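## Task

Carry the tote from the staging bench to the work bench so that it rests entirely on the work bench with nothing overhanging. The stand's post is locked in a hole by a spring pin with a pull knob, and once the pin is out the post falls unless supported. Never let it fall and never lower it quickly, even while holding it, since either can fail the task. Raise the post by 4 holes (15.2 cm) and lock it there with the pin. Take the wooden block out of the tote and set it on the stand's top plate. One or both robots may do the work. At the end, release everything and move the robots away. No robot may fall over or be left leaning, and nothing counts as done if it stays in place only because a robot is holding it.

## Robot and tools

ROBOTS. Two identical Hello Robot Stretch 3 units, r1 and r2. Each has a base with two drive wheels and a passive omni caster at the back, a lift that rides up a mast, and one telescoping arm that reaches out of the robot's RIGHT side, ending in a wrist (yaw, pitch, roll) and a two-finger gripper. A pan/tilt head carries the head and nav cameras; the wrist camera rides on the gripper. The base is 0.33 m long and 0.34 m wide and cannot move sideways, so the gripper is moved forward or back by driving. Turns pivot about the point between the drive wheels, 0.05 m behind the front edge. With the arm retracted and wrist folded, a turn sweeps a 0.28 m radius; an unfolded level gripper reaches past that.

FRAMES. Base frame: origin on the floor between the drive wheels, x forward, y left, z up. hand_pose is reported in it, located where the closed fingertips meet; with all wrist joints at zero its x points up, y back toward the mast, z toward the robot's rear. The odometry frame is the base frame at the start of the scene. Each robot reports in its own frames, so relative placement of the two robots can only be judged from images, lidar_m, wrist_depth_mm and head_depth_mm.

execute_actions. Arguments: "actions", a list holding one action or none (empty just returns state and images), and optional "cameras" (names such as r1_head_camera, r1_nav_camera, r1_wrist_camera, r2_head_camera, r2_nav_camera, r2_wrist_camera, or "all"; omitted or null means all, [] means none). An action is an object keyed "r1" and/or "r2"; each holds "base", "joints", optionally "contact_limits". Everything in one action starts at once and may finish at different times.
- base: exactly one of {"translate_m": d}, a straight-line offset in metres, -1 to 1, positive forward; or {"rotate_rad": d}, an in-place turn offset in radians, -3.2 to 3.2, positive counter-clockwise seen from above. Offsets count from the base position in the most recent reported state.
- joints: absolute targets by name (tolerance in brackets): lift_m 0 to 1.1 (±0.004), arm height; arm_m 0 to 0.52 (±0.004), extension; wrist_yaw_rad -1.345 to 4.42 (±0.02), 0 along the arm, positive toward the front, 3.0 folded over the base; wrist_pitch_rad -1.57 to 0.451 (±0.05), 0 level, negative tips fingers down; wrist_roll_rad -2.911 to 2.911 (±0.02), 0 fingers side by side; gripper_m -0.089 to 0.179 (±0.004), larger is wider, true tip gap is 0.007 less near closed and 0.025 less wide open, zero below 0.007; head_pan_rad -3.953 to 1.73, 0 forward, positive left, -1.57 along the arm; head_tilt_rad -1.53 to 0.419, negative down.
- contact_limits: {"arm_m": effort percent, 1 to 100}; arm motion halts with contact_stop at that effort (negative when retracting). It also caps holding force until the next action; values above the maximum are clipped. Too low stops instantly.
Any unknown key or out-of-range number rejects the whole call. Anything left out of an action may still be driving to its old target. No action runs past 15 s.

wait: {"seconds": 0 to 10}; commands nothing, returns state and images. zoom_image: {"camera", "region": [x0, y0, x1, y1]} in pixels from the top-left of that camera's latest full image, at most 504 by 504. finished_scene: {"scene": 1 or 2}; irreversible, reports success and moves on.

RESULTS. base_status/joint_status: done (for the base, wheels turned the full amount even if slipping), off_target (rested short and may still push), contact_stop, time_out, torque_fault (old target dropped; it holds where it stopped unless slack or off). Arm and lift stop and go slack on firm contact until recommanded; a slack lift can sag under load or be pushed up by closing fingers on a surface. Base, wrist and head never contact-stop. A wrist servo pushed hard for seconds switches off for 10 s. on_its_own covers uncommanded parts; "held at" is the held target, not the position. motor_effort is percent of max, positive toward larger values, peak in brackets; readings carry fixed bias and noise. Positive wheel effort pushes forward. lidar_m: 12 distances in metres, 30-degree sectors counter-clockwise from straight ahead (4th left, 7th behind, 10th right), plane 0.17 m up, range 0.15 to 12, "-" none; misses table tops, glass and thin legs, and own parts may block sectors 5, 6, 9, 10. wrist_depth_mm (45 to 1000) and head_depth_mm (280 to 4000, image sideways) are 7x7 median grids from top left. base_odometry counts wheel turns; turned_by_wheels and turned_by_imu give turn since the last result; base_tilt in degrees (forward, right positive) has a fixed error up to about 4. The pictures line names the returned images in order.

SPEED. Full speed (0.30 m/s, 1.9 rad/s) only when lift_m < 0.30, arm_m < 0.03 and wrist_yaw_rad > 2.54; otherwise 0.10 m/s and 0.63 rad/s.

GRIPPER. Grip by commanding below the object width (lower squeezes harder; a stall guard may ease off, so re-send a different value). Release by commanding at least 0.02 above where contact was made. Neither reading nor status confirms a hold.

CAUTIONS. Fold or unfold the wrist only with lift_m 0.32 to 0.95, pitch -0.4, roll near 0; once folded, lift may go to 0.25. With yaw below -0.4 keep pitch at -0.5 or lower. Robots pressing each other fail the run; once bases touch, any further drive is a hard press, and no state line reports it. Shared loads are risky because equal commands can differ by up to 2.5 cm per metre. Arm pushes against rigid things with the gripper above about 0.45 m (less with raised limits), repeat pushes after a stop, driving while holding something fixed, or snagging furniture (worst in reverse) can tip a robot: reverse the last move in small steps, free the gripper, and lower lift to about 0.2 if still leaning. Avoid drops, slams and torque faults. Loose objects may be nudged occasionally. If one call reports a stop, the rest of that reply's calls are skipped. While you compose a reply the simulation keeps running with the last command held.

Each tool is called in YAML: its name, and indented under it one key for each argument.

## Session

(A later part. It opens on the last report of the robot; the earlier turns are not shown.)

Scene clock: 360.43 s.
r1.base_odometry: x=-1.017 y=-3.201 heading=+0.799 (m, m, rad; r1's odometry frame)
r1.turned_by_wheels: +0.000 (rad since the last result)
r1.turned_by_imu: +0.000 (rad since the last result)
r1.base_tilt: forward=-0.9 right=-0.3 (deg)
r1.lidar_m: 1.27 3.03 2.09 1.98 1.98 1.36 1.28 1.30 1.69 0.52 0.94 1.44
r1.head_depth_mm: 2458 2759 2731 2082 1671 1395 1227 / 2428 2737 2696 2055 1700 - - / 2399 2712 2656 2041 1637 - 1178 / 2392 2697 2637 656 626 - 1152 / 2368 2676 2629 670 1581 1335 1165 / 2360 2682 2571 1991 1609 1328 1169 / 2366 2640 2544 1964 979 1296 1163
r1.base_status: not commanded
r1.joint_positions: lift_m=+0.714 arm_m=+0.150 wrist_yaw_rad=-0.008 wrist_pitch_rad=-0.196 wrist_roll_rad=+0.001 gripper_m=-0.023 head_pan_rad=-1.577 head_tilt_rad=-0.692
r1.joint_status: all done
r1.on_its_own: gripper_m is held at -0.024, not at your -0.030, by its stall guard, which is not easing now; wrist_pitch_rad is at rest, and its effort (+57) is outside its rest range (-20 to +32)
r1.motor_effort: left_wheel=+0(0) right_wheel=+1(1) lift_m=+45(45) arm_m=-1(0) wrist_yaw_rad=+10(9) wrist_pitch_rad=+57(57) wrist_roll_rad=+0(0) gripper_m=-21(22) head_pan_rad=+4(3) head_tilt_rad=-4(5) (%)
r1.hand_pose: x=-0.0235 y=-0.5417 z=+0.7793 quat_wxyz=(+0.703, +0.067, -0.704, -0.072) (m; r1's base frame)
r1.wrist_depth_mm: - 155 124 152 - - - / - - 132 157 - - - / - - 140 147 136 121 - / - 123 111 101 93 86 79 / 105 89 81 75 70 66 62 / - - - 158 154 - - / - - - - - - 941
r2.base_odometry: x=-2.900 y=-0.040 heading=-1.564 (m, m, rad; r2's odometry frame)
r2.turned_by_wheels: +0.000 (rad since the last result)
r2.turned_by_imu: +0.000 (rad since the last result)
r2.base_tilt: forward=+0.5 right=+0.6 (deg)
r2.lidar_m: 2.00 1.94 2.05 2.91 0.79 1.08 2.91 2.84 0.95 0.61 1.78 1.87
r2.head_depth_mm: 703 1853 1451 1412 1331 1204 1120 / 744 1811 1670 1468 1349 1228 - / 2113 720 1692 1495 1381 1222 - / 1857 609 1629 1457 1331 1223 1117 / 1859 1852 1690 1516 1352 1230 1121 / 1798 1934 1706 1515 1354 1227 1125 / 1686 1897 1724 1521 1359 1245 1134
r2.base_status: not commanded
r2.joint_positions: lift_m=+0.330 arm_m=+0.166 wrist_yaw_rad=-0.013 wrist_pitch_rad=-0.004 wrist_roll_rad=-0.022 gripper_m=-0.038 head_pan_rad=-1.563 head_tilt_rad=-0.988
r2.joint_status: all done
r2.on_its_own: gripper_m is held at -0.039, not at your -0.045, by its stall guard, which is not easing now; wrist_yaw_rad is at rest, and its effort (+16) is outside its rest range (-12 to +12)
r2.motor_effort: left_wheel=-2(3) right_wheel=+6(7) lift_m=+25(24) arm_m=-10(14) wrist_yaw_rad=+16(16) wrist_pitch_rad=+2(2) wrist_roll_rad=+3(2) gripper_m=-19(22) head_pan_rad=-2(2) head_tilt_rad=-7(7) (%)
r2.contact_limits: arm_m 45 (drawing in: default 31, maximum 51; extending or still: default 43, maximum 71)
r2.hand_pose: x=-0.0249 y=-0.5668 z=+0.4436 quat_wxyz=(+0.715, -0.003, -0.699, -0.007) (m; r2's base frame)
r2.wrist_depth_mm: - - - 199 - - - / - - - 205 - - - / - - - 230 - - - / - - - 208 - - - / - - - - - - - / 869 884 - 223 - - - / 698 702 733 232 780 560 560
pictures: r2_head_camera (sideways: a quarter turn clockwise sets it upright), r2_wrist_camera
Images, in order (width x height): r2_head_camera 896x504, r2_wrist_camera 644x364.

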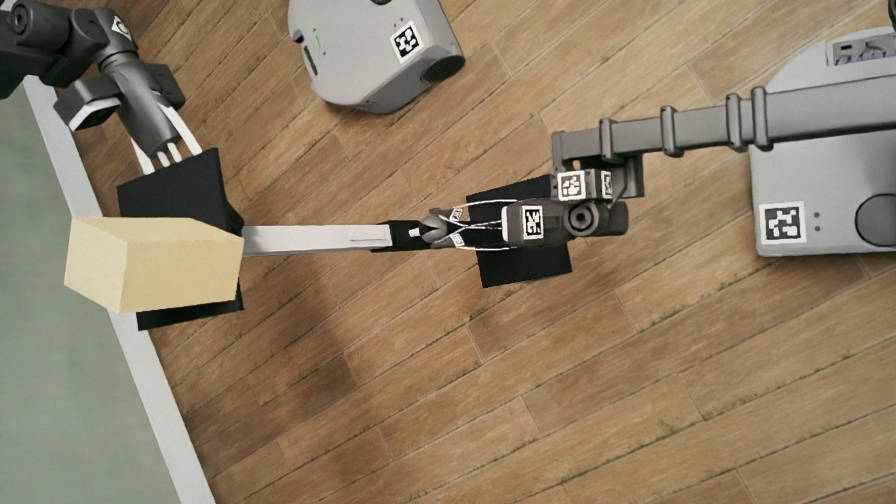

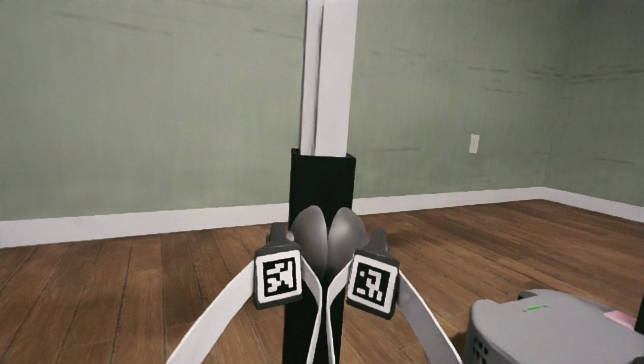

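execute_actions:
  actions:
    - {"r2":{"joints":{"arm_m":0.152},"contact_limits":{"arm_m":45}}}
  cameras: ["r2_head_camera"]

zoom_image:
  camera: "r2_head_camera"
  region: [340,170,540,290]

Scene clock: 361.63 s.
r1.base_odometry: x=-1.017 y=-3.201 heading=+0.799 (m, m, rad; r1's odometry frame)
r1.turned_by_wheels: +0.000 (rad since the last result)
r1.turned_by_imu: +0.000 (rad since the last result)
r1.base_tilt: forward=-1.0 right=-0.4 (deg)
r1.lidar_m: 1.26 3.05 2.10 1.98 1.98 1.36 1.28 1.30 1.68 0.52 0.94 1.44
r1.head_depth_mm: 2445 2768 2781 2078 1677 1399 1227 / 2449 2740 2706 2060 1694 - - / 2432 2706 2664 2041 1647 - 1181 / 2391 2694 2650 658 626 - 1156 / 2388 2636 2608 670 1592 1330 1172 / 2389 2664 2569 1989 1612 1357 1168 / 2351 2640 2543 1951 997 1295 1166
r1.base_status: not commanded
r1.joint_positions: lift_m=+0.714 arm_m=+0.150 wrist_yaw_rad=-0.008 wrist_pitch_rad=-0.196 wrist_roll_rad=+0.001 gripper_m=-0.023 head_pan_rad=-1.577 head_tilt_rad=-0.692
r1.joint_status: not commanded
r1.on_its_own: gripper_m is held at -0.024, not at your -0.030, by its stall guard, which is not easing now; wrist_pitch_rad is at rest, and its effort (+57) is outside its rest range (-20 to +32)
r1.motor_effort: left_wheel=+1(0) right_wheel=+1(0) lift_m=+45(45) arm_m=-1(1) wrist_yaw_rad=+9(9) wrist_pitch_rad=+57(56) wrist_roll_rad=+0(0) gripper_m=-21(21) head_pan_rad=+3(3) head_tilt_rad=-5(5) (%)
r1.hand_pose: x=-0.0235 y=-0.5417 z=+0.7793 quat_wxyz=(+0.703, +0.067, -0.704, -0.072) (m; r1's base frame)
r1.wrist_depth_mm: - 155 125 152 - - - / - - 131 157 - - - / - - 140 147 136 121 - / - 124 111 101 93 86 80 / 105 89 81 75 70 66 62 / - - - 157 153 - - / - - - - - - 956
r2.base_odometry: x=-2.900 y=-0.040 heading=-1.564 (m, m, rad; r2's odometry frame)
r2.turned_by_wheels: +0.000 (rad since the last result)
r2.turned_by_imu: +0.000 (rad since the last result)
r2.base_tilt: forward=+0.5 right=+0.5 (deg)
r2.lidar_m: 1.99 1.94 2.05 2.90 0.79 1.08 2.92 2.84 0.95 0.61 1.78 1.87
r2.head_depth_mm: 702 1902 1460 1406 1335 1205 1118 / 744 1800 1668 1458 1351 1227 - / 2084 720 1683 1496 1377 1219 - / 1868 610 1638 1447 1339 1227 1119 / 1861 1842 1701 1499 1354 1224 1122 / 1776 1925 1709 1534 1359 1232 1124 / 1677 1906 1733 1527 1369 1234 1127
r2.base_status: not commanded
r2.joint_positions: lift_m=+0.330 arm_m=+0.152 wrist_yaw_rad=-0.004 wrist_pitch_rad=-0.016 wrist_roll_rad=-0.021 gripper_m=-0.038 head_pan_rad=-1.563 head_tilt_rad=-0.988
r2.joint_status: all done
r2.on_its_own: gripper_m is held at -0.039, not at your -0.045, by its stall guard, which is not easing now
r2.motor_effort: left_wheel=+0(3) right_wheel=+1(6) lift_m=+24(25) arm_m=-5(10) wrist_yaw_rad=+5(16) wrist_pitch_rad=+8(8) wrist_roll_rad=+2(3) gripper_m=-14(19) head_pan_rad=-2(3) head_tilt_rad=-6(7) (%)
r2.contact_limits: arm_m 45 (drawing in: default 31, maximum 51; extending or still: default 43, maximum 71)
r2.hand_pose: x=-0.0223 y=-0.5532 z=+0.4406 quat_wxyz=(+0.715, +0.005, -0.699, -0.007) (m; r2's base frame)
r2.wrist_depth_mm: - - - - - - - / - - - - - - - / - - - 225 - - - / - - - 224 - - - / - - - - - - - / 871 884 922 - - - - / 676 701 721 249 739 555 529
pictures: r2_head_camera (sideways: a quarter turn clockwise sets it upright)
Images, in order (width x height): r2_head_camera 896x504.

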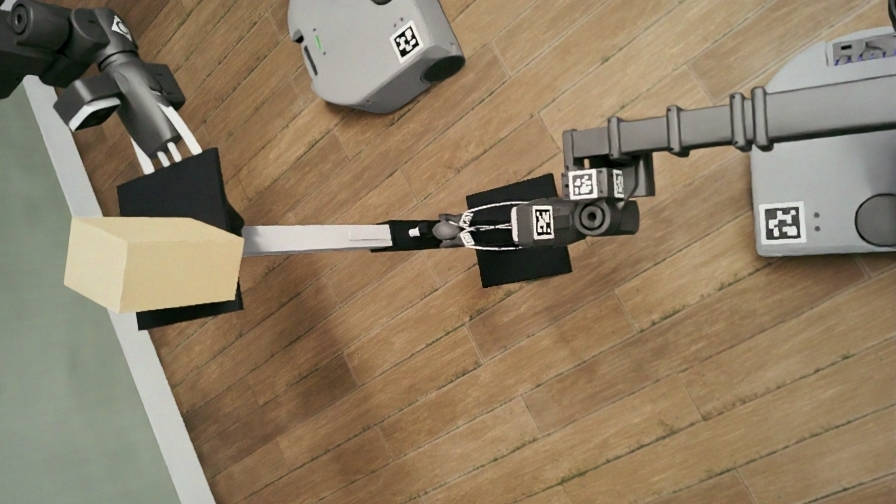

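Region (340, 170, 540, 290) of r2_head_camera's 896x504 image, scaled by 2.520, with more detail than that image has; it fills the top 302 rows of this view, and the rest is white.

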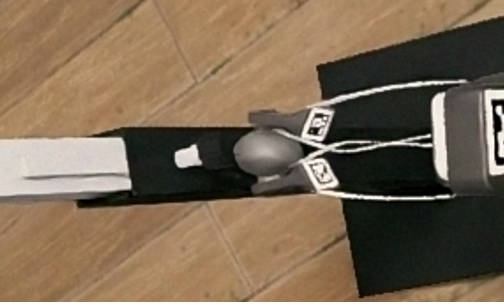

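execute_actions:
  actions:
    - {"r1":{"joints":{"lift_m":0.703}},"r2":{"joints":{"gripper_m":0.07}}}
  cameras: []

execute_actions:
  actions:
    - {"r2":{"joints":{"arm_m":0.2},"contact_limits":{"arm_m":15}}}
  cameras: []

execute_actions:
  actions:
    - {"r2":{"joints":{"gripper_m":-0.04}}}
  cameras: []

execute_actions:
  actions:
    - {"r1":{"joints":{"lift_m":0.73}},"r2":{"joints":{"arm_m":0.186},"contact_limits":{"arm_m":45}}}
  cameras: ["r2_head_camera"]

Scene clock: 363.47 s.
r1.base_odometry: x=-1.017 y=-3.201 heading=+0.799 (m, m, rad; r1's odometry frame)
r1.turned_by_wheels: +0.000 (rad since the last result)
r1.turned_by_imu: +0.000 (rad since the last result)
r1.base_tilt: forward=-1.1 right=-0.4 (deg)
r1.lidar_m: 1.26 3.04 2.10 1.98 1.98 1.36 1.28 1.30 1.68 0.52 0.95 1.44
r1.head_depth_mm: 2450 2763 2740 2070 1668 1397 1223 / 2459 2736 2692 2056 1659 - - / 2410 2738 2676 2033 1615 - 1178 / 2389 2736 2654 660 636 - 1155 / 2385 2683 2613 675 1578 1337 1174 / 2364 2643 2584 1974 1603 1353 1170 / 2342 2653 2551 1977 998 1291 1166
r1.base_status: not commanded
r1.joint_positions: lift_m=+0.703 arm_m=+0.150 wrist_yaw_rad=-0.009 wrist_pitch_rad=-0.164 wrist_roll_rad=+0.001 gripper_m=-0.023 head_pan_rad=-1.577 head_tilt_rad=-0.692
r1.joint_status: all done
r1.on_its_own: gripper_m is held at -0.024, not at your -0.030, by its stall guard, which is not easing now; wrist_pitch_rad is at rest, and its effort (+47) is outside its rest range (-20 to +32)
r1.motor_effort: left_wheel=+0(0) right_wheel=+1(1) lift_m=+28(40) arm_m=+3(4) wrist_yaw_rad=+10(10) wrist_pitch_rad=+47(57) wrist_roll_rad=+0(0) gripper_m=-21(21) head_pan_rad=+3(3) head_tilt_rad=-5(5) (%)
r1.hand_pose: x=-0.0237 y=-0.5435 z=+0.7761 quat_wxyz=(+0.704, +0.055, -0.705, -0.061) (m; r1's base frame)
r1.wrist_depth_mm: - 160 128 154 - - - / - - 134 159 - - - / - - 142 147 135 118 - / - 120 107 96 87 80 74 / - 89 81 74 68 64 59 / - - - 157 - - - / - - - - - - 937
r2.base_odometry: x=-2.900 y=-0.040 heading=-1.564 (m, m, rad; r2's odometry frame)
r2.turned_by_wheels: +0.000 (rad since the last result)
r2.turned_by_imu: +0.000 (rad since the last result)
r2.base_tilt: forward=+0.5 right=+0.6 (deg)
r2.lidar_m: 1.99 1.95 2.05 2.90 0.79 1.08 2.92 2.84 0.95 0.61 1.78 1.87
r2.head_depth_mm: 702 1865 1456 1407 1324 1209 1113 / 2073 1806 1677 1464 1356 1229 - / 2118 723 1689 1490 1371 1217 - / 1868 609 1635 1419 1337 1223 1119 / 1876 1846 1695 1505 1359 1224 1126 / 1764 1919 1711 1528 1356 1231 1130 / 1683 1891 1716 1530 1364 1235 1128
r2.base_status: not commanded
r2.joint_positions: lift_m=+0.330 arm_m=+0.152 wrist_yaw_rad=-0.004 wrist_pitch_rad=-0.016 wrist_roll_rad=-0.021 gripper_m=+0.070 head_pan_rad=-1.563 head_tilt_rad=-0.988
r2.joint_status: all done
r2.motor_effort: left_wheel=+0(1) right_wheel=+1(1) lift_m=+24(24) arm_m=-5(5) wrist_yaw_rad=+4(4) wrist_pitch_rad=+8(8) wrist_roll_rad=+2(2) gripper_m=+0(86) head_pan_rad=-3(2) head_tilt_rad=-6(6) (%)
r2.hand_pose: x=-0.0223 y=-0.5532 z=+0.4406 quat_wxyz=(+0.715, +0.005, -0.699, -0.007) (m; r2's base frame)
r2.wrist_depth_mm: - - - - - - - / - - - - - - - / - - - 226 - - - / - - - 222 - - - / - - - 231 - - - / 856 890 878 240 - - - / 682 694 706 248 733 551 537
pictures: none
No camera images: the call's "cameras" was empty. Leave "cameras" out to get every camera's image.

Scene clock: 364.93 s.
r1.base_odometry: x=-1.017 y=-3.201 heading=+0.799 (m, m, rad; r1's odometry frame)
r1.turned_by_wheels: +0.000 (rad since the last result)
r1.turned_by_imu: +0.000 (rad since the last result)
r1.base_tilt: forward=-0.9 right=-0.4 (deg)
r1.lidar_m: 1.26 3.03 2.10 1.98 1.98 1.36 1.28 1.30 1.68 0.52 0.94 1.45
r1.head_depth_mm: 2426 2757 2745 2079 1672 1404 1228 / 2451 2759 2704 2058 1663 - - / 2423 2724 2680 2025 1604 - 1176 / 2410 2702 2641 660 636 - 1152 / 2383 2667 2625 674 1581 1337 1168 / 2350 2637 2582 1976 1613 1326 1165 / 2363 2637 2540 1953 1482 1297 1164
r1.base_status: not commanded
r1.joint_positions: lift_m=+0.703 arm_m=+0.150 wrist_yaw_rad=-0.009 wrist_pitch_rad=-0.164 wrist_roll_rad=+0.001 gripper_m=-0.023 head_pan_rad=-1.577 head_tilt_rad=-0.692
r1.joint_status: not commanded
r1.on_its_own: gripper_m is held at -0.024, not at your -0.030, by its stall guard, which is not easing now; wrist_pitch_rad is at rest, and its effort (+47) is outside its rest range (-20 to +32)
r1.motor_effort: left_wheel=+0(0) right_wheel=+1(1) lift_m=+28(28) arm_m=+4(4) wrist_yaw_rad=+10(10) wrist_pitch_rad=+47(47) wrist_roll_rad=+0(1) gripper_m=-21(21) head_pan_rad=+3(3) head_tilt_rad=-5(5) (%)
r1.hand_pose: x=-0.0237 y=-0.5435 z=+0.7761 quat_wxyz=(+0.704, +0.055, -0.705, -0.061) (m; r1's base frame)
r1.wrist_depth_mm: - 159 127 155 - - - / - - 134 159 - - - / - - 142 147 134 118 - / - 120 107 96 87 80 74 / - 89 81 74 68 64 59 / - - - 157 - - - / - - - - - - 963
r2.base_odometry: x=-2.900 y=-0.040 heading=-1.564 (m, m, rad; r2's odometry frame)
r2.turned_by_wheels: +0.000 (rad since the last result)
r2.turned_by_imu: +0.000 (rad since the last result)
r2.base_tilt: forward=+0.5 right=+0.6 (deg)
r2.lidar_m: 1.99 1.94 2.04 2.91 0.79 1.08 2.91 2.84 0.94 0.61 1.78 1.87
r2.head_depth_mm: 701 1877 1459 1411 1339 1212 1119 / 2079 1812 1683 1466 1334 1224 - / 2110 722 1686 1494 1306 1216 - / 1882 610 1630 1439 1324 1221 1122 / 1867 1843 1707 1507 1352 1226 1127 / 1786 1945 1713 1515 1360 1234 1127 / 1687 1888 1724 1521 1368 1233 1130
r2.base_status: not commanded
r2.joint_positions: lift_m=+0.330 arm_m=+0.200 wrist_yaw_rad=-0.003 wrist_pitch_rad=-0.017 wrist_roll_rad=-0.021 gripper_m=+0.070 head_pan_rad=-1.563 head_tilt_rad=-0.988
r2.joint_status: all done
r2.motor_effort: left_wheel=-1(1) right_wheel=+1(1) lift_m=+24(25) arm_m=+6(6) wrist_yaw_rad=+4(4) wrist_pitch_rad=+8(8) wrist_roll_rad=+2(2) gripper_m=+0(0) head_pan_rad=-3(2) head_tilt_rad=-8(7) (%)
r2.contact_limits: arm_m 15 (drawing in: default 31, maximum 51; extending or still: default 43, maximum 71)
r2.hand_pose: x=-0.0223 y=-0.6004 z=+0.4405 quat_wxyz=(+0.715, +0.005, -0.699, -0.007) (m; r2's base frame)
r2.wrist_depth_mm: - - - 165 - - - / - - - 170 - - - / - - - 176 - - - / - - - 174 - - - / - - - 178 - - - / 863 886 858 185 - - - / 669 685 721 195 757 555 536
pictures: none
No camera images: the call's "cameras" was empty. Leave "cameras" out to get every camera's image.

Scene clock: 366.53 s.
r1.base_odometry: x=-1.017 y=-3.201 heading=+0.799 (m, m, rad; r1's odometry frame)
r1.turned_by_wheels: +0.000 (rad since the last result)
r1.turned_by_imu: +0.000 (rad since the last result)
r1.base_tilt: forward=-1.0 right=-0.4 (deg)
r1.lidar_m: 1.27 3.04 2.10 1.97 1.97 1.36 1.28 1.31 1.68 0.52 0.94 1.44
r1.head_depth_mm: 2443 2738 2745 2070 1674 1407 1232 / 2444 2745 2728 2056 1674 - - / 2406 2724 2664 2029 1614 - 1177 / 2390 2713 2664 659 637 - 1154 / 2394 2673 2604 675 1584 1336 1171 / 2358 2664 2584 1985 1616 1326 1170 / 2351 2613 2522 1960 1490 1296 1160
r1.base_status: not commanded
r1.joint_positions: lift_m=+0.703 arm_m=+0.150 wrist_yaw_rad=-0.009 wrist_pitch_rad=-0.164 wrist_roll_rad=+0.001 gripper_m=-0.023 head_pan_rad=-1.577 head_tilt_rad=-0.692
r1.joint_status: not commanded
r1.on_its_own: gripper_m is held at -0.024, not at your -0.030, by its stall guard, which is not easing now; wrist_pitch_rad is at rest, and its effort (+47) is outside its rest range (-20 to +32)
r1.motor_effort: left_wheel=+0(0) right_wheel=+1(1) lift_m=+28(28) arm_m=+4(4) wrist_yaw_rad=+10(10) wrist_pitch_rad=+47(47) wrist_roll_rad=-1(0) gripper_m=-21(21) head_pan_rad=+4(4) head_tilt_rad=-5(5) (%)
r1.hand_pose: x=-0.0237 y=-0.5435 z=+0.7761 quat_wxyz=(+0.704, +0.055, -0.705, -0.061) (m; r1's base frame)
r1.wrist_depth_mm: - 160 128 154 - - - / - - 134 159 - - - / - - 141 147 134 118 - / - 121 107 96 87 80 74 / - 89 81 74 68 63 59 / - - - 157 - - - / - - - - - - 941
r2.base_odometry: x=-2.900 y=-0.040 heading=-1.564 (m, m, rad; r2's odometry frame)
r2.turned_by_wheels: +0.000 (rad since the last result)
r2.turned_by_imu: +0.000 (rad since the last result)
r2.base_tilt: forward=+0.5 right=+0.6 (deg)
r2.lidar_m: 1.99 1.94 2.04 2.90 0.79 1.08 2.91 2.84 0.95 0.61 1.78 1.86
r2.head_depth_mm: 704 1862 1458 1408 1326 1211 1121 / 2076 1812 1667 1464 1338 1229 - / 2088 723 1694 1502 1305 1225 - / 1859 610 1642 1441 1323 1224 1111 / 1863 1841 1700 1510 1353 1231 1125 / 1789 1951 1712 1517 1361 1236 1125 / 1686 1892 1724 1520 1357 1235 1129
r2.base_status: not commanded
r2.joint_positions: lift_m=+0.330 arm_m=+0.200 wrist_yaw_rad=-0.003 wrist_pitch_rad=-0.016 wrist_roll_rad=-0.021 gripper_m=-0.039 head_pan_rad=-1.563 head_tilt_rad=-0.988
r2.joint_status: all done
r2.motor_effort: left_wheel=-2(2) right_wheel=+7(7) lift_m=+24(24) arm_m=+5(6) wrist_yaw_rad=+4(8) wrist_pitch_rad=+8(8) wrist_roll_rad=+2(2) gripper_m=-27(100) head_pan_rad=-2(3) head_tilt_rad=-8(7) (%)
r2.hand_pose: x=-0.0223 y=-0.6005 z=+0.4406 quat_wxyz=(+0.715, +0.005, -0.699, -0.007) (m; r2's base frame)
r2.wrist_depth_mm: - - - 165 - - - / - - - 171 - - - / - - - 177 - - - / - - - 174 - - - / - - - 179 - - - / 872 848 894 183 - - - / 669 690 711 196 736 550 543
pictures: none
No camera images: the call's "cameras" was empty. Leave "cameras" out to get every camera's image.

Scene clock: 367.57 s.
r1.base_odometry: x=-1.017 y=-3.201 heading=+0.799 (m, m, rad; r1's odometry frame)
r1.turned_by_wheels: +0.000 (rad since the last result)
r1.turned_by_imu: +0.000 (rad since the last result)
r1.base_tilt: forward=-0.8 right=-0.3 (deg)
r1.lidar_m: 1.27 3.04 2.10 1.98 1.98 1.36 1.28 1.30 1.69 0.52 0.94 1.44
r1.head_depth_mm: 2451 2749 2759 2078 1677 1406 1253 / 2441 2747 2698 2053 1707 - - / 2420 2729 2645 1921 1667 - 1189 / 2414 2701 2656 644 - - 1153 / 2382 2681 2602 660 1625 1332 1175 / 2364 2650 2584 1996 1600 1326 1168 / 2365 2628 2542 1953 1486 1291 1159
r1.base_status: not commanded
r1.joint_positions: lift_m=+0.729 arm_m=+0.150 wrist_yaw_rad=-0.008 wrist_pitch_rad=-0.172 wrist_roll_rad=+0.001 gripper_m=-0.023 head_pan_rad=-1.577 head_tilt_rad=-0.692
r1.joint_status: all done
r1.on_its_own: gripper_m is held at -0.024, not at your -0.030, by its stall guard, which is not easing now; wrist_pitch_rad is at rest, and its effort (+50) is outside its rest range (-20 to +32)
r1.motor_effort: left_wheel=-1(1) right_wheel=+1(1) lift_m=+41(46) arm_m=+4(4) wrist_yaw_rad=+10(10) wrist_pitch_rad=+50(57) wrist_roll_rad=+0(0) gripper_m=-21(22) head_pan_rad=+3(3) head_tilt_rad=-5(5) (%)
r1.hand_pose: x=-0.0236 y=-0.5430 z=+0.8004 quat_wxyz=(+0.704, +0.058, -0.705, -0.064) (m; r1's base frame)
r1.wrist_depth_mm: - 158 127 154 - - - / - - 133 159 - - - / - - 141 147 136 120 - / - 122 108 98 89 82 76 / - 90 81 74 69 64 60 / - - - 158 - - - / - - - - - - -
r2.base_odometry: x=-2.900 y=-0.040 heading=-1.564 (m, m, rad; r2's odometry frame)
r2.turned_by_wheels: +0.000 (rad since the last result)
r2.turned_by_imu: +0.000 (rad since the last result)
r2.base_tilt: forward=+0.4 right=+0.6 (deg)
r2.lidar_m: 2.00 1.94 2.05 2.90 0.79 1.08 2.91 2.84 0.95 0.61 1.78 1.87
r2.head_depth_mm: 700 1890 1464 1410 1333 1201 1116 / 725 1830 1668 1465 1340 1222 - / 2095 709 1692 1499 1334 1224 - / 556 610 1640 1443 1329 1226 1122 / 1819 1842 1695 1503 1352 1232 1125 / 1771 1929 1716 1524 1355 1233 1130 / 1684 1895 1716 1523 1364 1238 1130
r2.base_status: not commanded
r2.joint_positions: lift_m=+0.330 arm_m=+0.187 wrist_yaw_rad=-0.013 wrist_pitch_rad=-0.008 wrist_roll_rad=-0.022 gripper_m=-0.036 head_pan_rad=-1.563 head_tilt_rad=-0.988
r2.joint_status: all done
r2.on_its_own: arm_m is at rest, and its effort (-17) is outside its rest range (-14 to +14); wrist_yaw_rad is at rest, and its effort (+15) is outside its rest range (-12 to +12)
r2.motor_effort: left_wheel=-3(4) right_wheel=+7(9) lift_m=+25(24) arm_m=-17(19) wrist_yaw_rad=+15(16) wrist_pitch_rad=+4(8) wrist_roll_rad=+2(3) gripper_m=-23(27) head_pan_rad=-2(1) head_tilt_rad=-8(6) (%)
r2.contact_limits: arm_m 45 (drawing in: default 31, maximum 51; extending or still: default 43, maximum 71)
r2.hand_pose: x=-0.0249 y=-0.5881 z=+0.4428 quat_wxyz=(+0.715, -0.002, -0.699, -0.008) (m; r2's base frame)
r2.wrist_depth_mm: - - - 179 - - - / - - - 184 - - - / - - - 192 - - - / - - - 187 - - - / - - - 190 - - - / 847 877 957 199 - - - / 682 701 734 205 757 550 545
pictures: r2_head_camera (sideways: a quarter turn clockwise sets it upright)
Images, in order (width x height): r2_head_camera 896x504.

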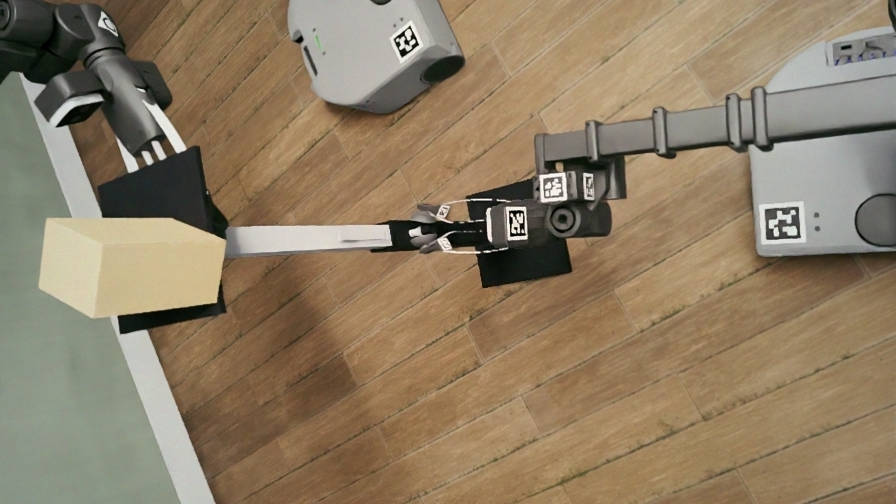

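Rising. Target hand z ≈0.928; go to lift 0.845 (short of it).

execute_actions:
  actions:
    - {"r1":{"joints":{"lift_m":0.847}}}
  cameras: ["r2_head_camera"]

Scene clock: 369.53 s.
r1.base_odometry: x=-1.017 y=-3.201 heading=+0.799 (m, m, rad; r1's odometry frame)
r1.turned_by_wheels: +0.000 (rad since the last result)
r1.turned_by_imu: +0.000 (rad since the last result)
r1.base_tilt: forward=-0.9 right=-0.6 (deg)
r1.lidar_m: 1.26 3.05 2.10 1.97 1.98 1.36 1.28 1.30 1.68 0.52 0.94 1.44
r1.head_depth_mm: 2440 2758 2739 2160 - - - / 2418 2758 2713 2210 - 1355 1197 / 2424 2733 2667 564 - 1356 1189 / 2415 2599 570 558 - 1278 1152 / 2406 2578 585 1875 1622 1338 1176 / 2377 2660 2574 1980 1606 1326 1169 / 2363 2655 2544 1971 1487 1300 1167
r1.base_status: not commanded
r1.joint_positions: lift_m=+0.846 arm_m=+0.150 wrist_yaw_rad=-0.008 wrist_pitch_rad=-0.173 wrist_roll_rad=+0.001 gripper_m=-0.023 head_pan_rad=-1.577 head_tilt_rad=-0.692
r1.joint_status: all done
r1.on_its_own: gripper_m is held at -0.024, not at your -0.030, by its stall guard, which is not easing now; wrist_pitch_rad is at rest, and its effort (+50) is outside its rest range (-20 to +32)
r1.motor_effort: left_wheel=-1(0) right_wheel=+1(1) lift_m=+41(43) arm_m=+4(3) wrist_yaw_rad=+9(9) wrist_pitch_rad=+50(50) wrist_roll_rad=+0(0) gripper_m=-21(21) head_pan_rad=+2(4) head_tilt_rad=-5(4) (%)
r1.hand_pose: x=-0.0236 y=-0.5429 z=+0.9172 quat_wxyz=(+0.704, +0.058, -0.705, -0.064) (m; r1's base frame)
r1.wrist_depth_mm: - 159 127 154 - - - / - - 134 159 - - - / - - 141 147 136 120 - / - 122 109 98 89 82 76 / - 90 80 74 69 64 60 / - - - 157 - - - / - - - - - - -
r2.base_odometry: x=-2.900 y=-0.040 heading=-1.564 (m, m, rad; r2's odometry frame)
r2.turned_by_wheels: +0.000 (rad since the last result)
r2.turned_by_imu: +0.000 (rad since the last result)
r2.base_tilt: forward=+0.6 right=+0.5 (deg)
r2.lidar_m: 1.99 1.95 2.04 2.90 0.79 1.08 2.91 2.84 0.95 0.61 1.78 1.87
r2.head_depth_mm: 2146 1920 1459 1412 1330 1212 1118 / 646 1914 1677 1462 1332 1225 - / 577 1927 1681 1493 1337 1225 - / 511 1866 1635 1448 1329 1228 1122 / 554 1943 1694 1513 1349 1224 1123 / 1777 1920 1720 1515 1354 1237 1125 / 1695 1908 1725 1530 1370 1241 1128
r2.base_status: not commanded
r2.joint_positions: lift_m=+0.330 arm_m=+0.187 wrist_yaw_rad=-0.013 wrist_pitch_rad=-0.008 wrist_roll_rad=-0.022 gripper_m=-0.036 head_pan_rad=-1.563 head_tilt_rad=-0.988
r2.joint_status: not commanded
r2.on_its_own: arm_m is at rest, and its effort (-17) is outside its rest range (-14 to +14); wrist_yaw_rad is at rest, and its effort (+16) is outside its rest range (-12 to +12)
r2.motor_effort: left_wheel=-3(3) right_wheel=+7(7) lift_m=+24(25) arm_m=-17(17) wrist_yaw_rad=+16(15) wrist_pitch_rad=+4(4) wrist_roll_rad=+2(3) gripper_m=-24(24) head_pan_rad=-2(1) head_tilt_rad=-8(7) (%)
r2.hand_pose: x=-0.0249 y=-0.5881 z=+0.4428 quat_wxyz=(+0.715, -0.002, -0.699, -0.008) (m; r2's base frame)
r2.wrist_depth_mm: - - - 178 - - - / - - - 185 - - - / - - - 192 - - - / - - - 187 - - - / - - - 190 - - - / 842 900 943 198 - - - / 679 698 712 206 745 548 545
pictures: r2_head_camera (sideways: a quarter turn clockwise sets it upright)
Images, in order (width x height): r2_head_camera 896x504.

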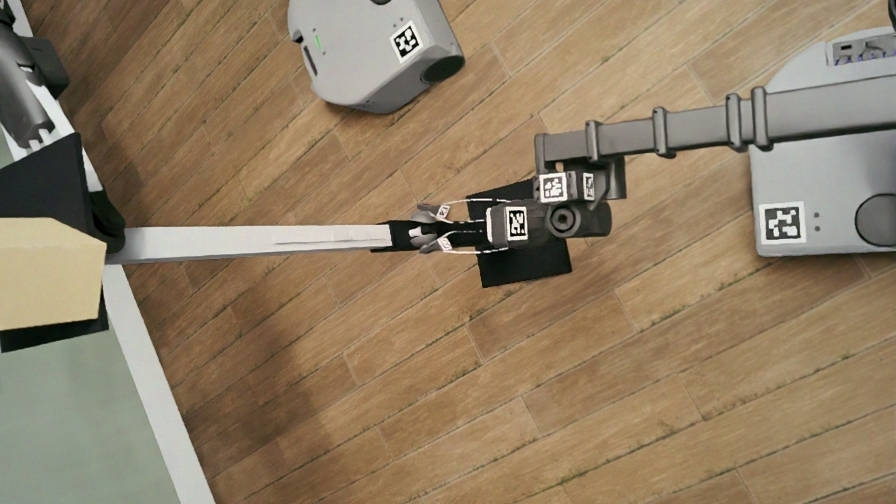

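execute_actions:
  actions:
    - {"r2":{"joints":{"gripper_m":0.07}}}
  cameras: []

execute_actions:
  actions:
    - {"r1":{"joints":{"lift_m":0.868}},"r2":{"joints":{"arm_m":0.1}}}
  cameras: ["r2_head_camera"]

zoom_image:
  camera: "r2_head_camera"
  region: [340,170,540,290]

Scene clock: 371.23 s.
r1.base_odometry: x=-1.017 y=-3.201 heading=+0.799 (m, m, rad; r1's odometry frame)
r1.turned_by_wheels: +0.000 (rad since the last result)
r1.turned_by_imu: +0.000 (rad since the last result)
r1.base_tilt: forward=-1.0 right=-0.5 (deg)
r1.lidar_m: 1.27 3.04 2.10 1.97 1.98 1.35 1.28 1.30 1.69 0.52 0.94 1.45
r1.head_depth_mm: 2456 2778 2744 2139 - - - / 2436 2725 2724 2198 - 1359 1200 / 2414 2721 2710 564 - 1355 1192 / 2411 2601 568 558 - 1031 1157 / 2410 2598 584 1881 1624 1332 1174 / 2367 2660 2579 1972 1609 1327 1170 / 2322 2635 2540 1957 1482 1293 1163
r1.base_status: not commanded
r1.joint_positions: lift_m=+0.846 arm_m=+0.150 wrist_yaw_rad=-0.008 wrist_pitch_rad=-0.173 wrist_roll_rad=+0.001 gripper_m=-0.023 head_pan_rad=-1.577 head_tilt_rad=-0.692
r1.joint_status: not commanded
r1.on_its_own: gripper_m is held at -0.024, not at your -0.030, by its stall guard, which is not easing now; wrist_pitch_rad is at rest, and its effort (+50) is outside its rest range (-20 to +32)
r1.motor_effort: left_wheel=-1(1) right_wheel=+2(1) lift_m=+41(41) arm_m=+3(3) wrist_yaw_rad=+9(10) wrist_pitch_rad=+50(50) wrist_roll_rad=+0(0) gripper_m=-21(21) head_pan_rad=+3(2) head_tilt_rad=-5(5) (%)
r1.hand_pose: x=-0.0236 y=-0.5429 z=+0.9173 quat_wxyz=(+0.704, +0.058, -0.705, -0.064) (m; r1's base frame)
r1.wrist_depth_mm: - 159 127 155 - - - / - - 134 159 - - - / - - 141 148 136 120 - / - 122 109 98 89 82 76 / - 90 80 74 69 64 60 / - - - 158 - - - / - - - - - - -
r2.base_odometry: x=-2.900 y=-0.040 heading=-1.564 (m, m, rad; r2's odometry frame)
r2.turned_by_wheels: +0.000 (rad since the last result)
r2.turned_by_imu: +0.000 (rad since the last result)
r2.base_tilt: forward=+0.5 right=+0.6 (deg)
r2.lidar_m: 2.00 1.94 2.04 2.90 0.79 1.08 2.92 2.84 0.95 0.61 1.78 1.87
r2.head_depth_mm: 2132 1912 1460 1408 1336 1207 1118 / 647 1933 1676 1470 1339 1227 - / 576 1913 1676 1486 1330 1220 - / 508 1862 1638 1440 1331 1222 1117 / 556 1968 1699 1516 1352 1228 1123 / 1779 1940 1717 1511 1355 1231 1128 / 1684 1882 1718 1520 1365 1239 1124
r2.base_status: not commanded
r2.joint_positions: lift_m=+0.330 arm_m=+0.186 wrist_yaw_rad=-0.004 wrist_pitch_rad=-0.016 wrist_roll_rad=-0.022 gripper_m=+0.070 head_pan_rad=-1.563 head_tilt_rad=-0.988
r2.joint_status: all done
r2.motor_effort: left_wheel=-1(3) right_wheel=+3(7) lift_m=+24(24) arm_m=-5(17) wrist_yaw_rad=+4(16) wrist_pitch_rad=+8(8) wrist_roll_rad=+3(2) gripper_m=+0(92) head_pan_rad=-2(3) head_tilt_rad=-6(6) (%)
r2.hand_pose: x=-0.0224 y=-0.5872 z=+0.4406 quat_wxyz=(+0.715, +0.005, -0.699, -0.007) (m; r2's base frame)
r2.wrist_depth_mm: - - - 180 - - - / - - - 184 - - - / - - - 191 - - - / - - - 187 - - - / - - - 192 - - - / 866 861 839 202 - - - / 670 700 708 210 747 550 539
pictures: none
No camera images: the call's "cameras" was empty. Leave "cameras" out to get every camera's image.

Scene clock: 373.10 s.
r1.base_odometry: x=-1.017 y=-3.201 heading=+0.799 (m, m, rad; r1's odometry frame)
r1.turned_by_wheels: +0.000 (rad since the last result)
r1.turned_by_imu: +0.001 (rad since the last result)
r1.base_tilt: forward=-1.1 right=-0.3 (deg)
r1.lidar_m: 1.27 3.04 2.11 1.98 1.98 1.36 1.28 1.30 1.69 0.52 0.94 1.44
r1.head_depth_mm: 2460 2736 2722 2241 - - 1182 / 2446 2747 2682 2271 - 1373 1201 / 2440 2728 2670 - - 1381 1191 / 2400 2564 560 - - 1154 1151 / 2403 2533 577 1939 1620 1360 1166 / 2367 2670 2569 1976 1616 1328 1174 / 2354 2610 2538 1947 1469 1295 1161
r1.base_status: not commanded
r1.joint_positions: lift_m=+0.868 arm_m=+0.150 wrist_yaw_rad=-0.008 wrist_pitch_rad=-0.222 wrist_roll_rad=-0.001 gripper_m=-0.023 head_pan_rad=-1.577 head_tilt_rad=-0.692
r1.joint_status: all done
r1.on_its_own: wrist_pitch_rad is held at -0.211, not at your +0.000, by its stall guard, which is not easing now; gripper_m is held at -0.024, not at your -0.030, by its stall guard, which is not easing now
r1.motor_effort: left_wheel=+0(1) right_wheel=+2(2) lift_m=+34(45) arm_m=+1(4) wrist_yaw_rad=+9(9) wrist_pitch_rad=+4(57) wrist_roll_rad=+0(1) gripper_m=-22(21) head_pan_rad=+4(2) head_tilt_rad=-4(5) (%)
r1.hand_pose: x=-0.0233 y=-0.5394 z=+0.9264 quat_wxyz=(+0.703, +0.076, -0.702, -0.081) (m; r1's base frame)
r1.wrist_depth_mm: - 156 125 152 - - - / - - 132 157 - - - / - - 140 146 137 123 - / - 124 112 103 95 88 82 / 107 90 82 77 72 68 65 / - - - 159 70 66 61 / - - - - - - -
r2.base_odometry: x=-2.900 y=-0.040 heading=-1.564 (m, m, rad; r2's odometry frame)
r2.turned_by_wheels: +0.000 (rad since the last result)
r2.turned_by_imu: +0.000 (rad since the last result)
r2.base_tilt: forward=+0.6 right=+0.5 (deg)
r2.lidar_m: 1.99 1.94 2.04 2.91 0.79 1.08 2.91 2.84 0.94 0.61 1.78 1.87
r2.head_depth_mm: 2182 1897 1454 1408 1330 1205 1116 / 2106 1920 1686 1474 1337 1227 - / 570 1921 1676 1500 1365 1201 - / 509 1865 1629 1420 1356 1218 1120 / 577 1943 1699 1508 1359 1228 1123 / 1772 1927 1721 1520 1363 1231 1124 / 1683 1900 1723 1517 1363 1235 1124
r2.base_status: not commanded
r2.joint_positions: lift_m=+0.330 arm_m=+0.100 wrist_yaw_rad=-0.003 wrist_pitch_rad=-0.017 wrist_roll_rad=-0.022 gripper_m=+0.070 head_pan_rad=-1.563 head_tilt_rad=-0.988
r2.joint_status: all done
r2.motor_effort: left_wheel=-1(2) right_wheel=+2(3) lift_m=+25(24) arm_m=-5(6) wrist_yaw_rad=+4(4) wrist_pitch_rad=+8(8) wrist_roll_rad=+2(3) gripper_m=+0(0) head_pan_rad=-3(2) head_tilt_rad=-7(7) (%)
r2.hand_pose: x=-0.0222 y=-0.5011 z=+0.4404 quat_wxyz=(+0.715, +0.005, -0.699, -0.007) (m; r2's base frame)
r2.wrist_depth_mm: - - - - - - - / - - - - - - - / - - - - - - - / - - - 275 - - - / - - - - - - - / 858 881 838 845 - 709 652 / 674 675 721 332 736 550 536
pictures: r2_head_camera (sideways: a quarter turn clockwise sets it upright)
Images, in order (width x height): r2_head_camera 896x504.

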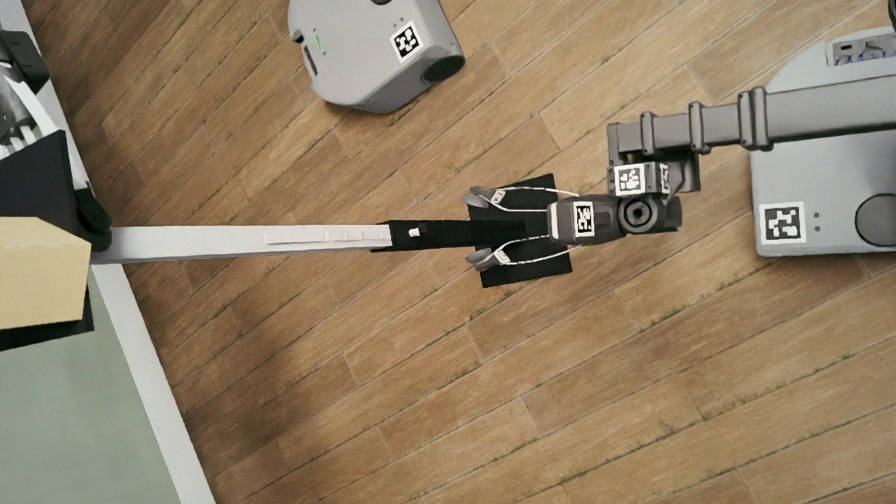

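Region (340, 170, 540, 290) of r2_head_camera's 896x504 image, scaled by 2.520, with more detail than that image has; it fills the top 302 rows of this view, and the rest is white.

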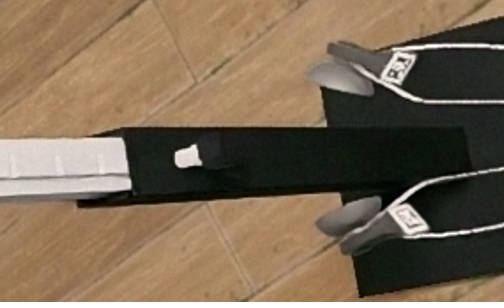

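Locked (pitch load gone). Release.

execute_actions:
  actions:
    - {"r1":{"joints":{"gripper_m":0.08}},"r2":{"joints":{"arm_m":0.0}}}
  cameras: []

execute_actions:
  actions:
    - {"r1":{"joints":{"lift_m":0.84}}}
  cameras: []

execute_actions:
  actions:
    - {"r1":{"joints":{"arm_m":0.0,"head_tilt_rad":-0.3}}}
  cameras: ["r1_head_camera"]

Scene clock: 375.20 s.
r1.base_odometry: x=-1.017 y=-3.201 heading=+0.799 (m, m, rad; r1's odometry frame)
r1.turned_by_wheels: +0.000 (rad since the last result)
r1.turned_by_imu: +0.001 (rad since the last result)
r1.base_tilt: forward=-1.0 right=-0.4 (deg)
r1.lidar_m: 1.26 3.04 2.10 1.97 1.97 1.36 1.28 1.30 1.68 0.52 0.94 1.44
r1.head_depth_mm: 2447 2753 2755 2237 - - 1180 / 2446 2739 2707 2288 - 1383 1197 / 2420 2697 2678 - - 1379 1192 / 2400 2562 560 - - 1159 1154 / 2378 2546 577 1934 1614 1361 1176 / 2357 2652 2590 1975 1609 1353 1168 / 2368 2634 2546 1959 1519 1299 1165
r1.base_status: not commanded
r1.joint_positions: lift_m=+0.868 arm_m=+0.150 wrist_yaw_rad=-0.003 wrist_pitch_rad=-0.228 wrist_roll_rad=-0.001 gripper_m=+0.080 head_pan_rad=-1.577 head_tilt_rad=-0.692
r1.joint_status: all done
r1.on_its_own: wrist_pitch_rad is held at -0.211, not at your +0.000, by its stall guard, which is not easing now
r1.motor_effort: left_wheel=+1(0) right_wheel=+0(1) lift_m=+32(34) arm_m=+2(2) wrist_yaw_rad=+4(8) wrist_pitch_rad=+5(5) wrist_roll_rad=+0(0) gripper_m=+0(85) head_pan_rad=+4(3) head_tilt_rad=-5(4) (%)
r1.hand_pose: x=-0.0222 y=-0.5390 z=+0.9250 quat_wxyz=(+0.703, +0.080, -0.702, -0.082) (m; r1's base frame)
r1.wrist_depth_mm: - 159 124 150 - - - / - - 133 155 - - - / - - 139 145 132 119 - / - 121 109 100 93 85 80 / - 89 82 76 71 67 63 / - - - - - 65 - / - - - - - - -
r2.base_odometry: x=-2.900 y=-0.040 heading=-1.564 (m, m, rad; r2's odometry frame)
r2.turned_by_wheels: +0.000 (rad since the last result)
r2.turned_by_imu: +0.000 (rad since the last result)
r2.base_tilt: forward=+0.4 right=+0.6 (deg)
r2.lidar_m: 2.00 1.94 2.04 2.91 0.79 1.08 2.92 2.83 0.94 0.61 1.78 1.87
r2.head_depth_mm: 2166 1902 1457 1399 1331 1210 1121 / 2108 1916 1670 1467 1330 1228 - / 570 1929 1676 1493 1349 1245 - / 510 1856 1634 1438 1353 1223 1122 / 578 1953 1706 1508 1354 1230 1125 / 1783 1934 1719 1514 1360 1232 1130 / 1688 1892 1721 1519 1363 1239 1130
r2.base_status: not commanded
r2.joint_positions: lift_m=+0.330 arm_m=+0.003 wrist_yaw_rad=-0.003 wrist_pitch_rad=-0.017 wrist_roll_rad=-0.022 gripper_m=+0.070 head_pan_rad=-1.563 head_tilt_rad=-0.988
r2.joint_status: all done
joint sent to its limit — the command would take r2.arm_m past its lower limit, so that joint was sent only as far as its limit.
r2.motor_effort: left_wheel=-1(1) right_wheel=+2(2) lift_m=+24(24) arm_m=-5(5) wrist_yaw_rad=+4(4) wrist_pitch_rad=+8(8) wrist_roll_rad=+2(2) gripper_m=+0(0) head_pan_rad=-2(2) head_tilt_rad=-7(6) (%)
r2.hand_pose: x=-0.0221 y=-0.4034 z=+0.4404 quat_wxyz=(+0.715, +0.005, -0.699, -0.007) (m; r2's base frame)
r2.wrist_depth_mm: - - - - - - - / - - - - - - - / - - - - - - - / - - - - - - - / - - - - - - - / 860 879 872 846 - 711 712 / 676 672 702 680 716 562 574
pictures: none
No camera images: the call's "cameras" was empty. Leave "cameras" out to get every camera's image.

Scene clock: 376.23 s.
r1.base_odometry: x=-1.017 y=-3.201 heading=+0.799 (m, m, rad; r1's odometry frame)
r1.turned_by_wheels: +0.000 (rad since the last result)
r1.turned_by_imu: +0.000 (rad since the last result)
r1.base_tilt: forward=-1.0 right=-0.5 (deg)
r1.lidar_m: 1.26 3.04 2.09 1.98 1.98 1.36 1.28 1.30 1.69 0.52 0.94 1.44
r1.head_depth_mm: 2454 2764 2730 2118 - - - / 2425 2726 2701 2212 - 1355 1198 / 2398 2702 2660 544 - 1354 1190 / 2400 2566 559 538 - 1158 1145 / 2420 2537 578 1928 1634 1362 1168 / 2374 2670 2567 1973 1610 1354 1169 / 2361 2659 2516 1978 1518 1289 1164
r1.base_status: not commanded
r1.joint_positions: lift_m=+0.840 arm_m=+0.150 wrist_yaw_rad=-0.003 wrist_pitch_rad=-0.229 wrist_roll_rad=-0.001 gripper_m=+0.080 head_pan_rad=-1.577 head_tilt_rad=-0.692
r1.joint_status: all done
r1.on_its_own: wrist_pitch_rad is held at -0.211, not at your +0.000, by its stall guard, which is not easing now
r1.motor_effort: left_wheel=+1(1) right_wheel=+0(0) lift_m=+22(26) arm_m=+2(3) wrist_yaw_rad=+3(4) wrist_pitch_rad=+6(6) wrist_roll_rad=+1(1) gripper_m=+0(0) head_pan_rad=+3(4) head_tilt_rad=-5(5) (%)
r1.hand_pose: x=-0.0222 y=-0.5389 z=+0.8972 quat_wxyz=(+0.703, +0.080, -0.702, -0.082) (m; r1's base frame)
r1.wrist_depth_mm: - 158 125 149 - - - / - 162 124 95 76 64 55 / 106 75 68 62 58 55 52 / - - - 141 - - - / - - - 155 - - - / - - - - - - - / - - - - - - -
r2.base_odometry: x=-2.900 y=-0.040 heading=-1.564 (m, m, rad; r2's odometry frame)
r2.turned_by_wheels: +0.000 (rad since the last result)
r2.turned_by_imu: +0.000 (rad since the last result)
r2.base_tilt: forward=+0.5 right=+0.5 (deg)
r2.lidar_m: 1.99 1.94 2.04 2.90 0.79 1.08 2.91 2.84 0.95 0.61 1.78 1.87
r2.head_depth_mm: 2117 1912 1460 1407 1335 1212 1115 / 625 1921 1672 1465 1335 1235 - / 570 1939 1673 1494 1340 1251 - / 511 1824 1630 1433 1341 1222 1117 / 580 1961 1702 1517 1355 1228 1123 / 1778 1923 1711 1516 1359 1235 1123 / 1690 1895 1715 1520 1368 1237 1134
r2.base_status: not commanded
r2.joint_positions: lift_m=+0.330 arm_m=+0.003 wrist_yaw_rad=-0.003 wrist_pitch_rad=-0.017 wrist_roll_rad=-0.022 gripper_m=+0.070 head_pan_rad=-1.563 head_tilt_rad=-0.988
r2.joint_status: not commanded
r2.motor_effort: left_wheel=-1(1) right_wheel=+2(2) lift_m=+24(24) arm_m=-5(5) wrist_yaw_rad=+3(4) wrist_pitch_rad=+8(9) wrist_roll_rad=+2(2) gripper_m=+0(0) head_pan_rad=-1(3) head_tilt_rad=-8(7) (%)
r2.hand_pose: x=-0.0221 y=-0.4034 z=+0.4404 quat_wxyz=(+0.715, +0.005, -0.699, -0.007) (m; r2's base frame)
r2.wrist_depth_mm: - - - - - - - / - - - - - - - / - - - - - - - / - - - - - - - / - - - - - - - / 855 885 880 842 - 698 716 / 671 687 708 709 724 588 588
pictures: none
No camera images: the call's "cameras" was empty. Leave "cameras" out to get every camera's image.

Scene clock: 378.57 s.
r1.base_odometry: x=-1.017 y=-3.201 heading=+0.799 (m, m, rad; r1's odometry frame)
r1.turned_by_wheels: +0.000 (rad since the last result)
r1.turned_by_imu: +0.001 (rad since the last result)
r1.base_tilt: forward=-0.9 right=-0.4 (deg)
r1.lidar_m: 1.27 3.05 2.10 1.97 1.98 1.36 1.28 1.30 1.69 0.52 0.94 1.44
r1.head_depth_mm: 2481 2667 2774 2925 2680 1971 1552 / 2472 2623 2793 2953 2740 1963 1527 / 2455 2598 2738 2907 2700 1742 1560 / 2435 2552 2684 2864 573 575 1390 / 2402 2522 2688 2841 571 1721 1548 / 2380 2512 2654 2864 2588 1895 1497 / 2346 2511 2650 2796 2554 1873 1478
r1.base_status: not commanded
r1.joint_positions: lift_m=+0.840 arm_m=+0.002 wrist_yaw_rad=-0.002 wrist_pitch_rad=-0.230 wrist_roll_rad=-0.001 gripper_m=+0.080 head_pan_rad=-1.577 head_tilt_rad=-0.310
r1.joint_status: all done
joint sent to its limit — the command would take r1.arm_m past its lower limit, so that joint was sent only as far as its limit.
r1.on_its_own: wrist_pitch_rad is held at -0.211, not at your +0.000, by its stall guard, which is not easing now
r1.motor_effort: left_wheel=+1(0) right_wheel=+0(0) lift_m=+21(22) arm_m=-4(6) wrist_yaw_rad=+2(3) wrist_pitch_rad=+6(5) wrist_roll_rad=+1(0) gripper_m=+1(0) head_pan_rad=+3(2) head_tilt_rad=+6(34) (%)
r1.hand_pose: x=-0.0219 y=-0.3913 z=+0.8972 quat_wxyz=(+0.703, +0.081, -0.702, -0.082) (m; r1's base frame)
r1.wrist_depth_mm: - - 285 275 - - - / - - - 268 - - - / - - - - - - - / - - - - - - - / - - - - - - - / - - - - - - - / 619 653 - - - - -
r2.base_odometry: x=-2.900 y=-0.040 heading=-1.564 (m, m, rad; r2's odometry frame)
r2.turned_by_wheels: +0.000 (rad since the last result)
r2.turned_by_imu: +0.000 (rad since the last result)
r2.base_tilt: forward=+0.5 right=+0.6 (deg)
r2.lidar_m: 1.99 1.94 2.04 2.90 0.79 1.08 2.92 2.84 0.95 0.61 1.78 1.87
r2.head_depth_mm: 2083 1907 1452 1406 1336 1205 1118 / 2104 1921 1669 1465 1326 1226 - / 569 1923 1684 1490 1343 1256 - / 510 1859 1628 1436 1344 1220 1120 / 579 1950 1710 1510 1352 1231 1120 / 1781 1951 1708 1514 1359 1236 1125 / 1673 1895 1720 1521 1360 1236 1127
r2.base_status: not commanded
r2.joint_positions: lift_m=+0.330 arm_m=+0.003 wrist_yaw_rad=-0.003 wrist_pitch_rad=-0.017 wrist_roll_rad=-0.022 gripper_m=+0.070 head_pan_rad=-1.563 head_tilt_rad=-0.988
r2.joint_status: not commanded
r2.motor_effort: left_wheel=-1(1) right_wheel=+2(2) lift_m=+24(24) arm_m=-5(5) wrist_yaw_rad=+4(3) wrist_pitch_rad=+8(8) wrist_roll_rad=+3(3) gripper_m=+0(0) head_pan_rad=-3(1) head_tilt_rad=-7(6) (%)
r2.hand_pose: x=-0.0221 y=-0.4034 z=+0.4404 quat_wxyz=(+0.715, +0.005, -0.699, -0.007) (m; r2's base frame)
r2.wrist_depth_mm: - - - - - - - / - - - - - - - / - - - - - - - / - - - - - - - / - - - - - - - / 855 902 879 874 - 700 712 / 672 694 692 688 726 575 576
pictures: r1_head_camera (sideways: a quarter turn clockwise sets it upright)
Images, in order (width x height): r1_head_camera 896x504.

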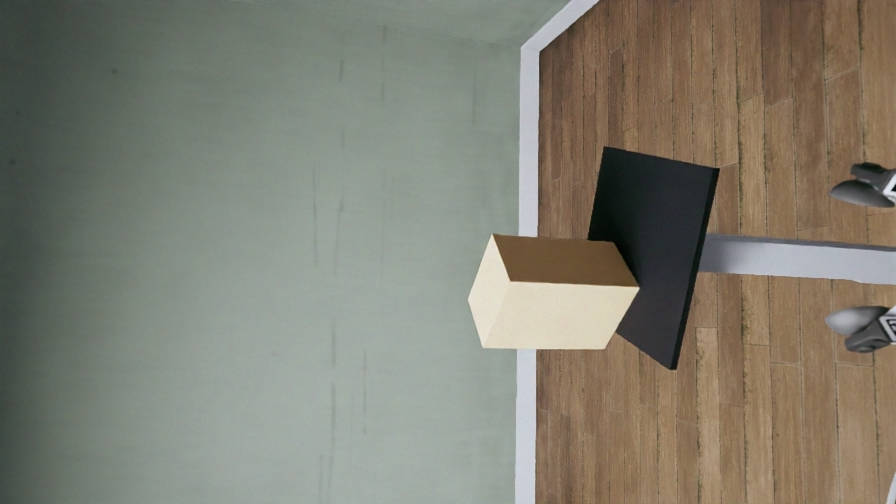

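execute_actions:
  actions:
    - {"r1":{"base":{"translate_m":-0.3}},"r2":{"base":{"translate_m":0.3}}}
  cameras: []

finished_scene:
  scene: 1

Scene clock: 384.37 s.
r1.base_odometry: x=-1.226 y=-3.416 heading=+0.799 (m, m, rad; r1's odometry frame)
r1.turned_by_wheels: +0.000 (rad since the last result)
r1.turned_by_imu: +0.001 (rad since the last result)
r1.base_tilt: forward=-0.9 right=-0.3 (deg)
r1.lidar_m: 1.56 3.01 2.07 1.95 1.52 1.04 0.98 1.00 1.29 2.80 0.58 1.71
r1.head_depth_mm: 2359 2334 2309 2259 2261 1992 1546 / 2482 2627 2763 2900 2679 1952 1534 / 2479 2613 2762 2936 2684 1949 1562 / 2426 2579 2739 2900 2649 1956 1511 / 2427 2552 2713 2893 2650 1921 1551 / 2401 2532 2659 2857 2603 1901 1494 / 2399 2509 2654 2845 2553 1877 1489
r1.base_status: done
r1.joint_positions: lift_m=+0.840 arm_m=+0.002 wrist_yaw_rad=-0.002 wrist_pitch_rad=-0.230 wrist_roll_rad=-0.001 gripper_m=+0.080 head_pan_rad=-1.577 head_tilt_rad=-0.310
r1.joint_status: not commanded
r1.on_its_own: wrist_pitch_rad is held at -0.211, not at your +0.000, by its stall guard, which is not easing now
r1.motor_effort: left_wheel=+1(3) right_wheel=-1(5) lift_m=+22(22) arm_m=-4(4) wrist_yaw_rad=+2(2) wrist_pitch_rad=+5(5) wrist_roll_rad=+0(1) gripper_m=+0(0) head_pan_rad=+3(3) head_tilt_rad=+5(6) (%)
r1.hand_pose: x=-0.0219 y=-0.3913 z=+0.8972 quat_wxyz=(+0.703, +0.081, -0.702, -0.082) (m; r1's base frame)
r1.wrist_depth_mm: - - - - - - - / - - - - - - - / - - - - - - - / - - - - - - - / 336 - - - - - - / 363 877 - - - - - / - - - - - - -
r2.base_odometry: x=-2.898 y=-0.340 heading=-1.564 (m, m, rad; r2's odometry frame)
r2.turned_by_wheels: +0.000 (rad since the last result)
r2.turned_by_imu: -0.001 (rad since the last result)
r2.base_tilt: forward=+0.6 right=+0.6 (deg)
r2.lidar_m: 1.72 1.68 1.76 2.50 1.24 0.99 1.37 3.11 0.69 1.68 1.64 1.73
r2.head_depth_mm: 2139 1903 1572 1408 1335 1203 1119 / 2077 1916 1682 1483 1335 1236 - / 1967 1940 1676 1496 1347 1244 - / 1832 1948 1697 1502 1349 1225 1115 / 1741 1901 1696 1508 1356 1228 1119 / 1641 1866 1715 1527 1360 1240 1124 / 1550 1794 1719 1527 1366 1237 1129
r2.base_status: done
r2.joint_positions: lift_m=+0.330 arm_m=+0.003 wrist_yaw_rad=-0.003 wrist_pitch_rad=-0.017 wrist_roll_rad=-0.022 gripper_m=+0.070 head_pan_rad=-1.563 head_tilt_rad=-0.988
r2.joint_status: not commanded
r2.motor_effort: left_wheel=+0(4) right_wheel=+1(6) lift_m=+25(25) arm_m=-5(5) wrist_yaw_rad=+4(4) wrist_pitch_rad=+8(8) wrist_roll_rad=+3(3) gripper_m=-1(0) head_pan_rad=-2(2) head_tilt_rad=-7(7) (%)
r2.hand_pose: x=-0.0221 y=-0.4034 z=+0.4404 quat_wxyz=(+0.715, +0.005, -0.699, -0.007) (m; r2's base frame)
r2.wrist_depth_mm: - - - - - - 353 / - - - - - - 367 / - - - - - - 379 / - - - - - - 371 / - - - - - - 383 / 867 869 845 923 - 882 862 / 680 696 699 736 745 434 759
pictures: none
No camera images: the call's "cameras" was empty. Leave "cameras" out to get every camera's image.

The scene is finished: the task was done.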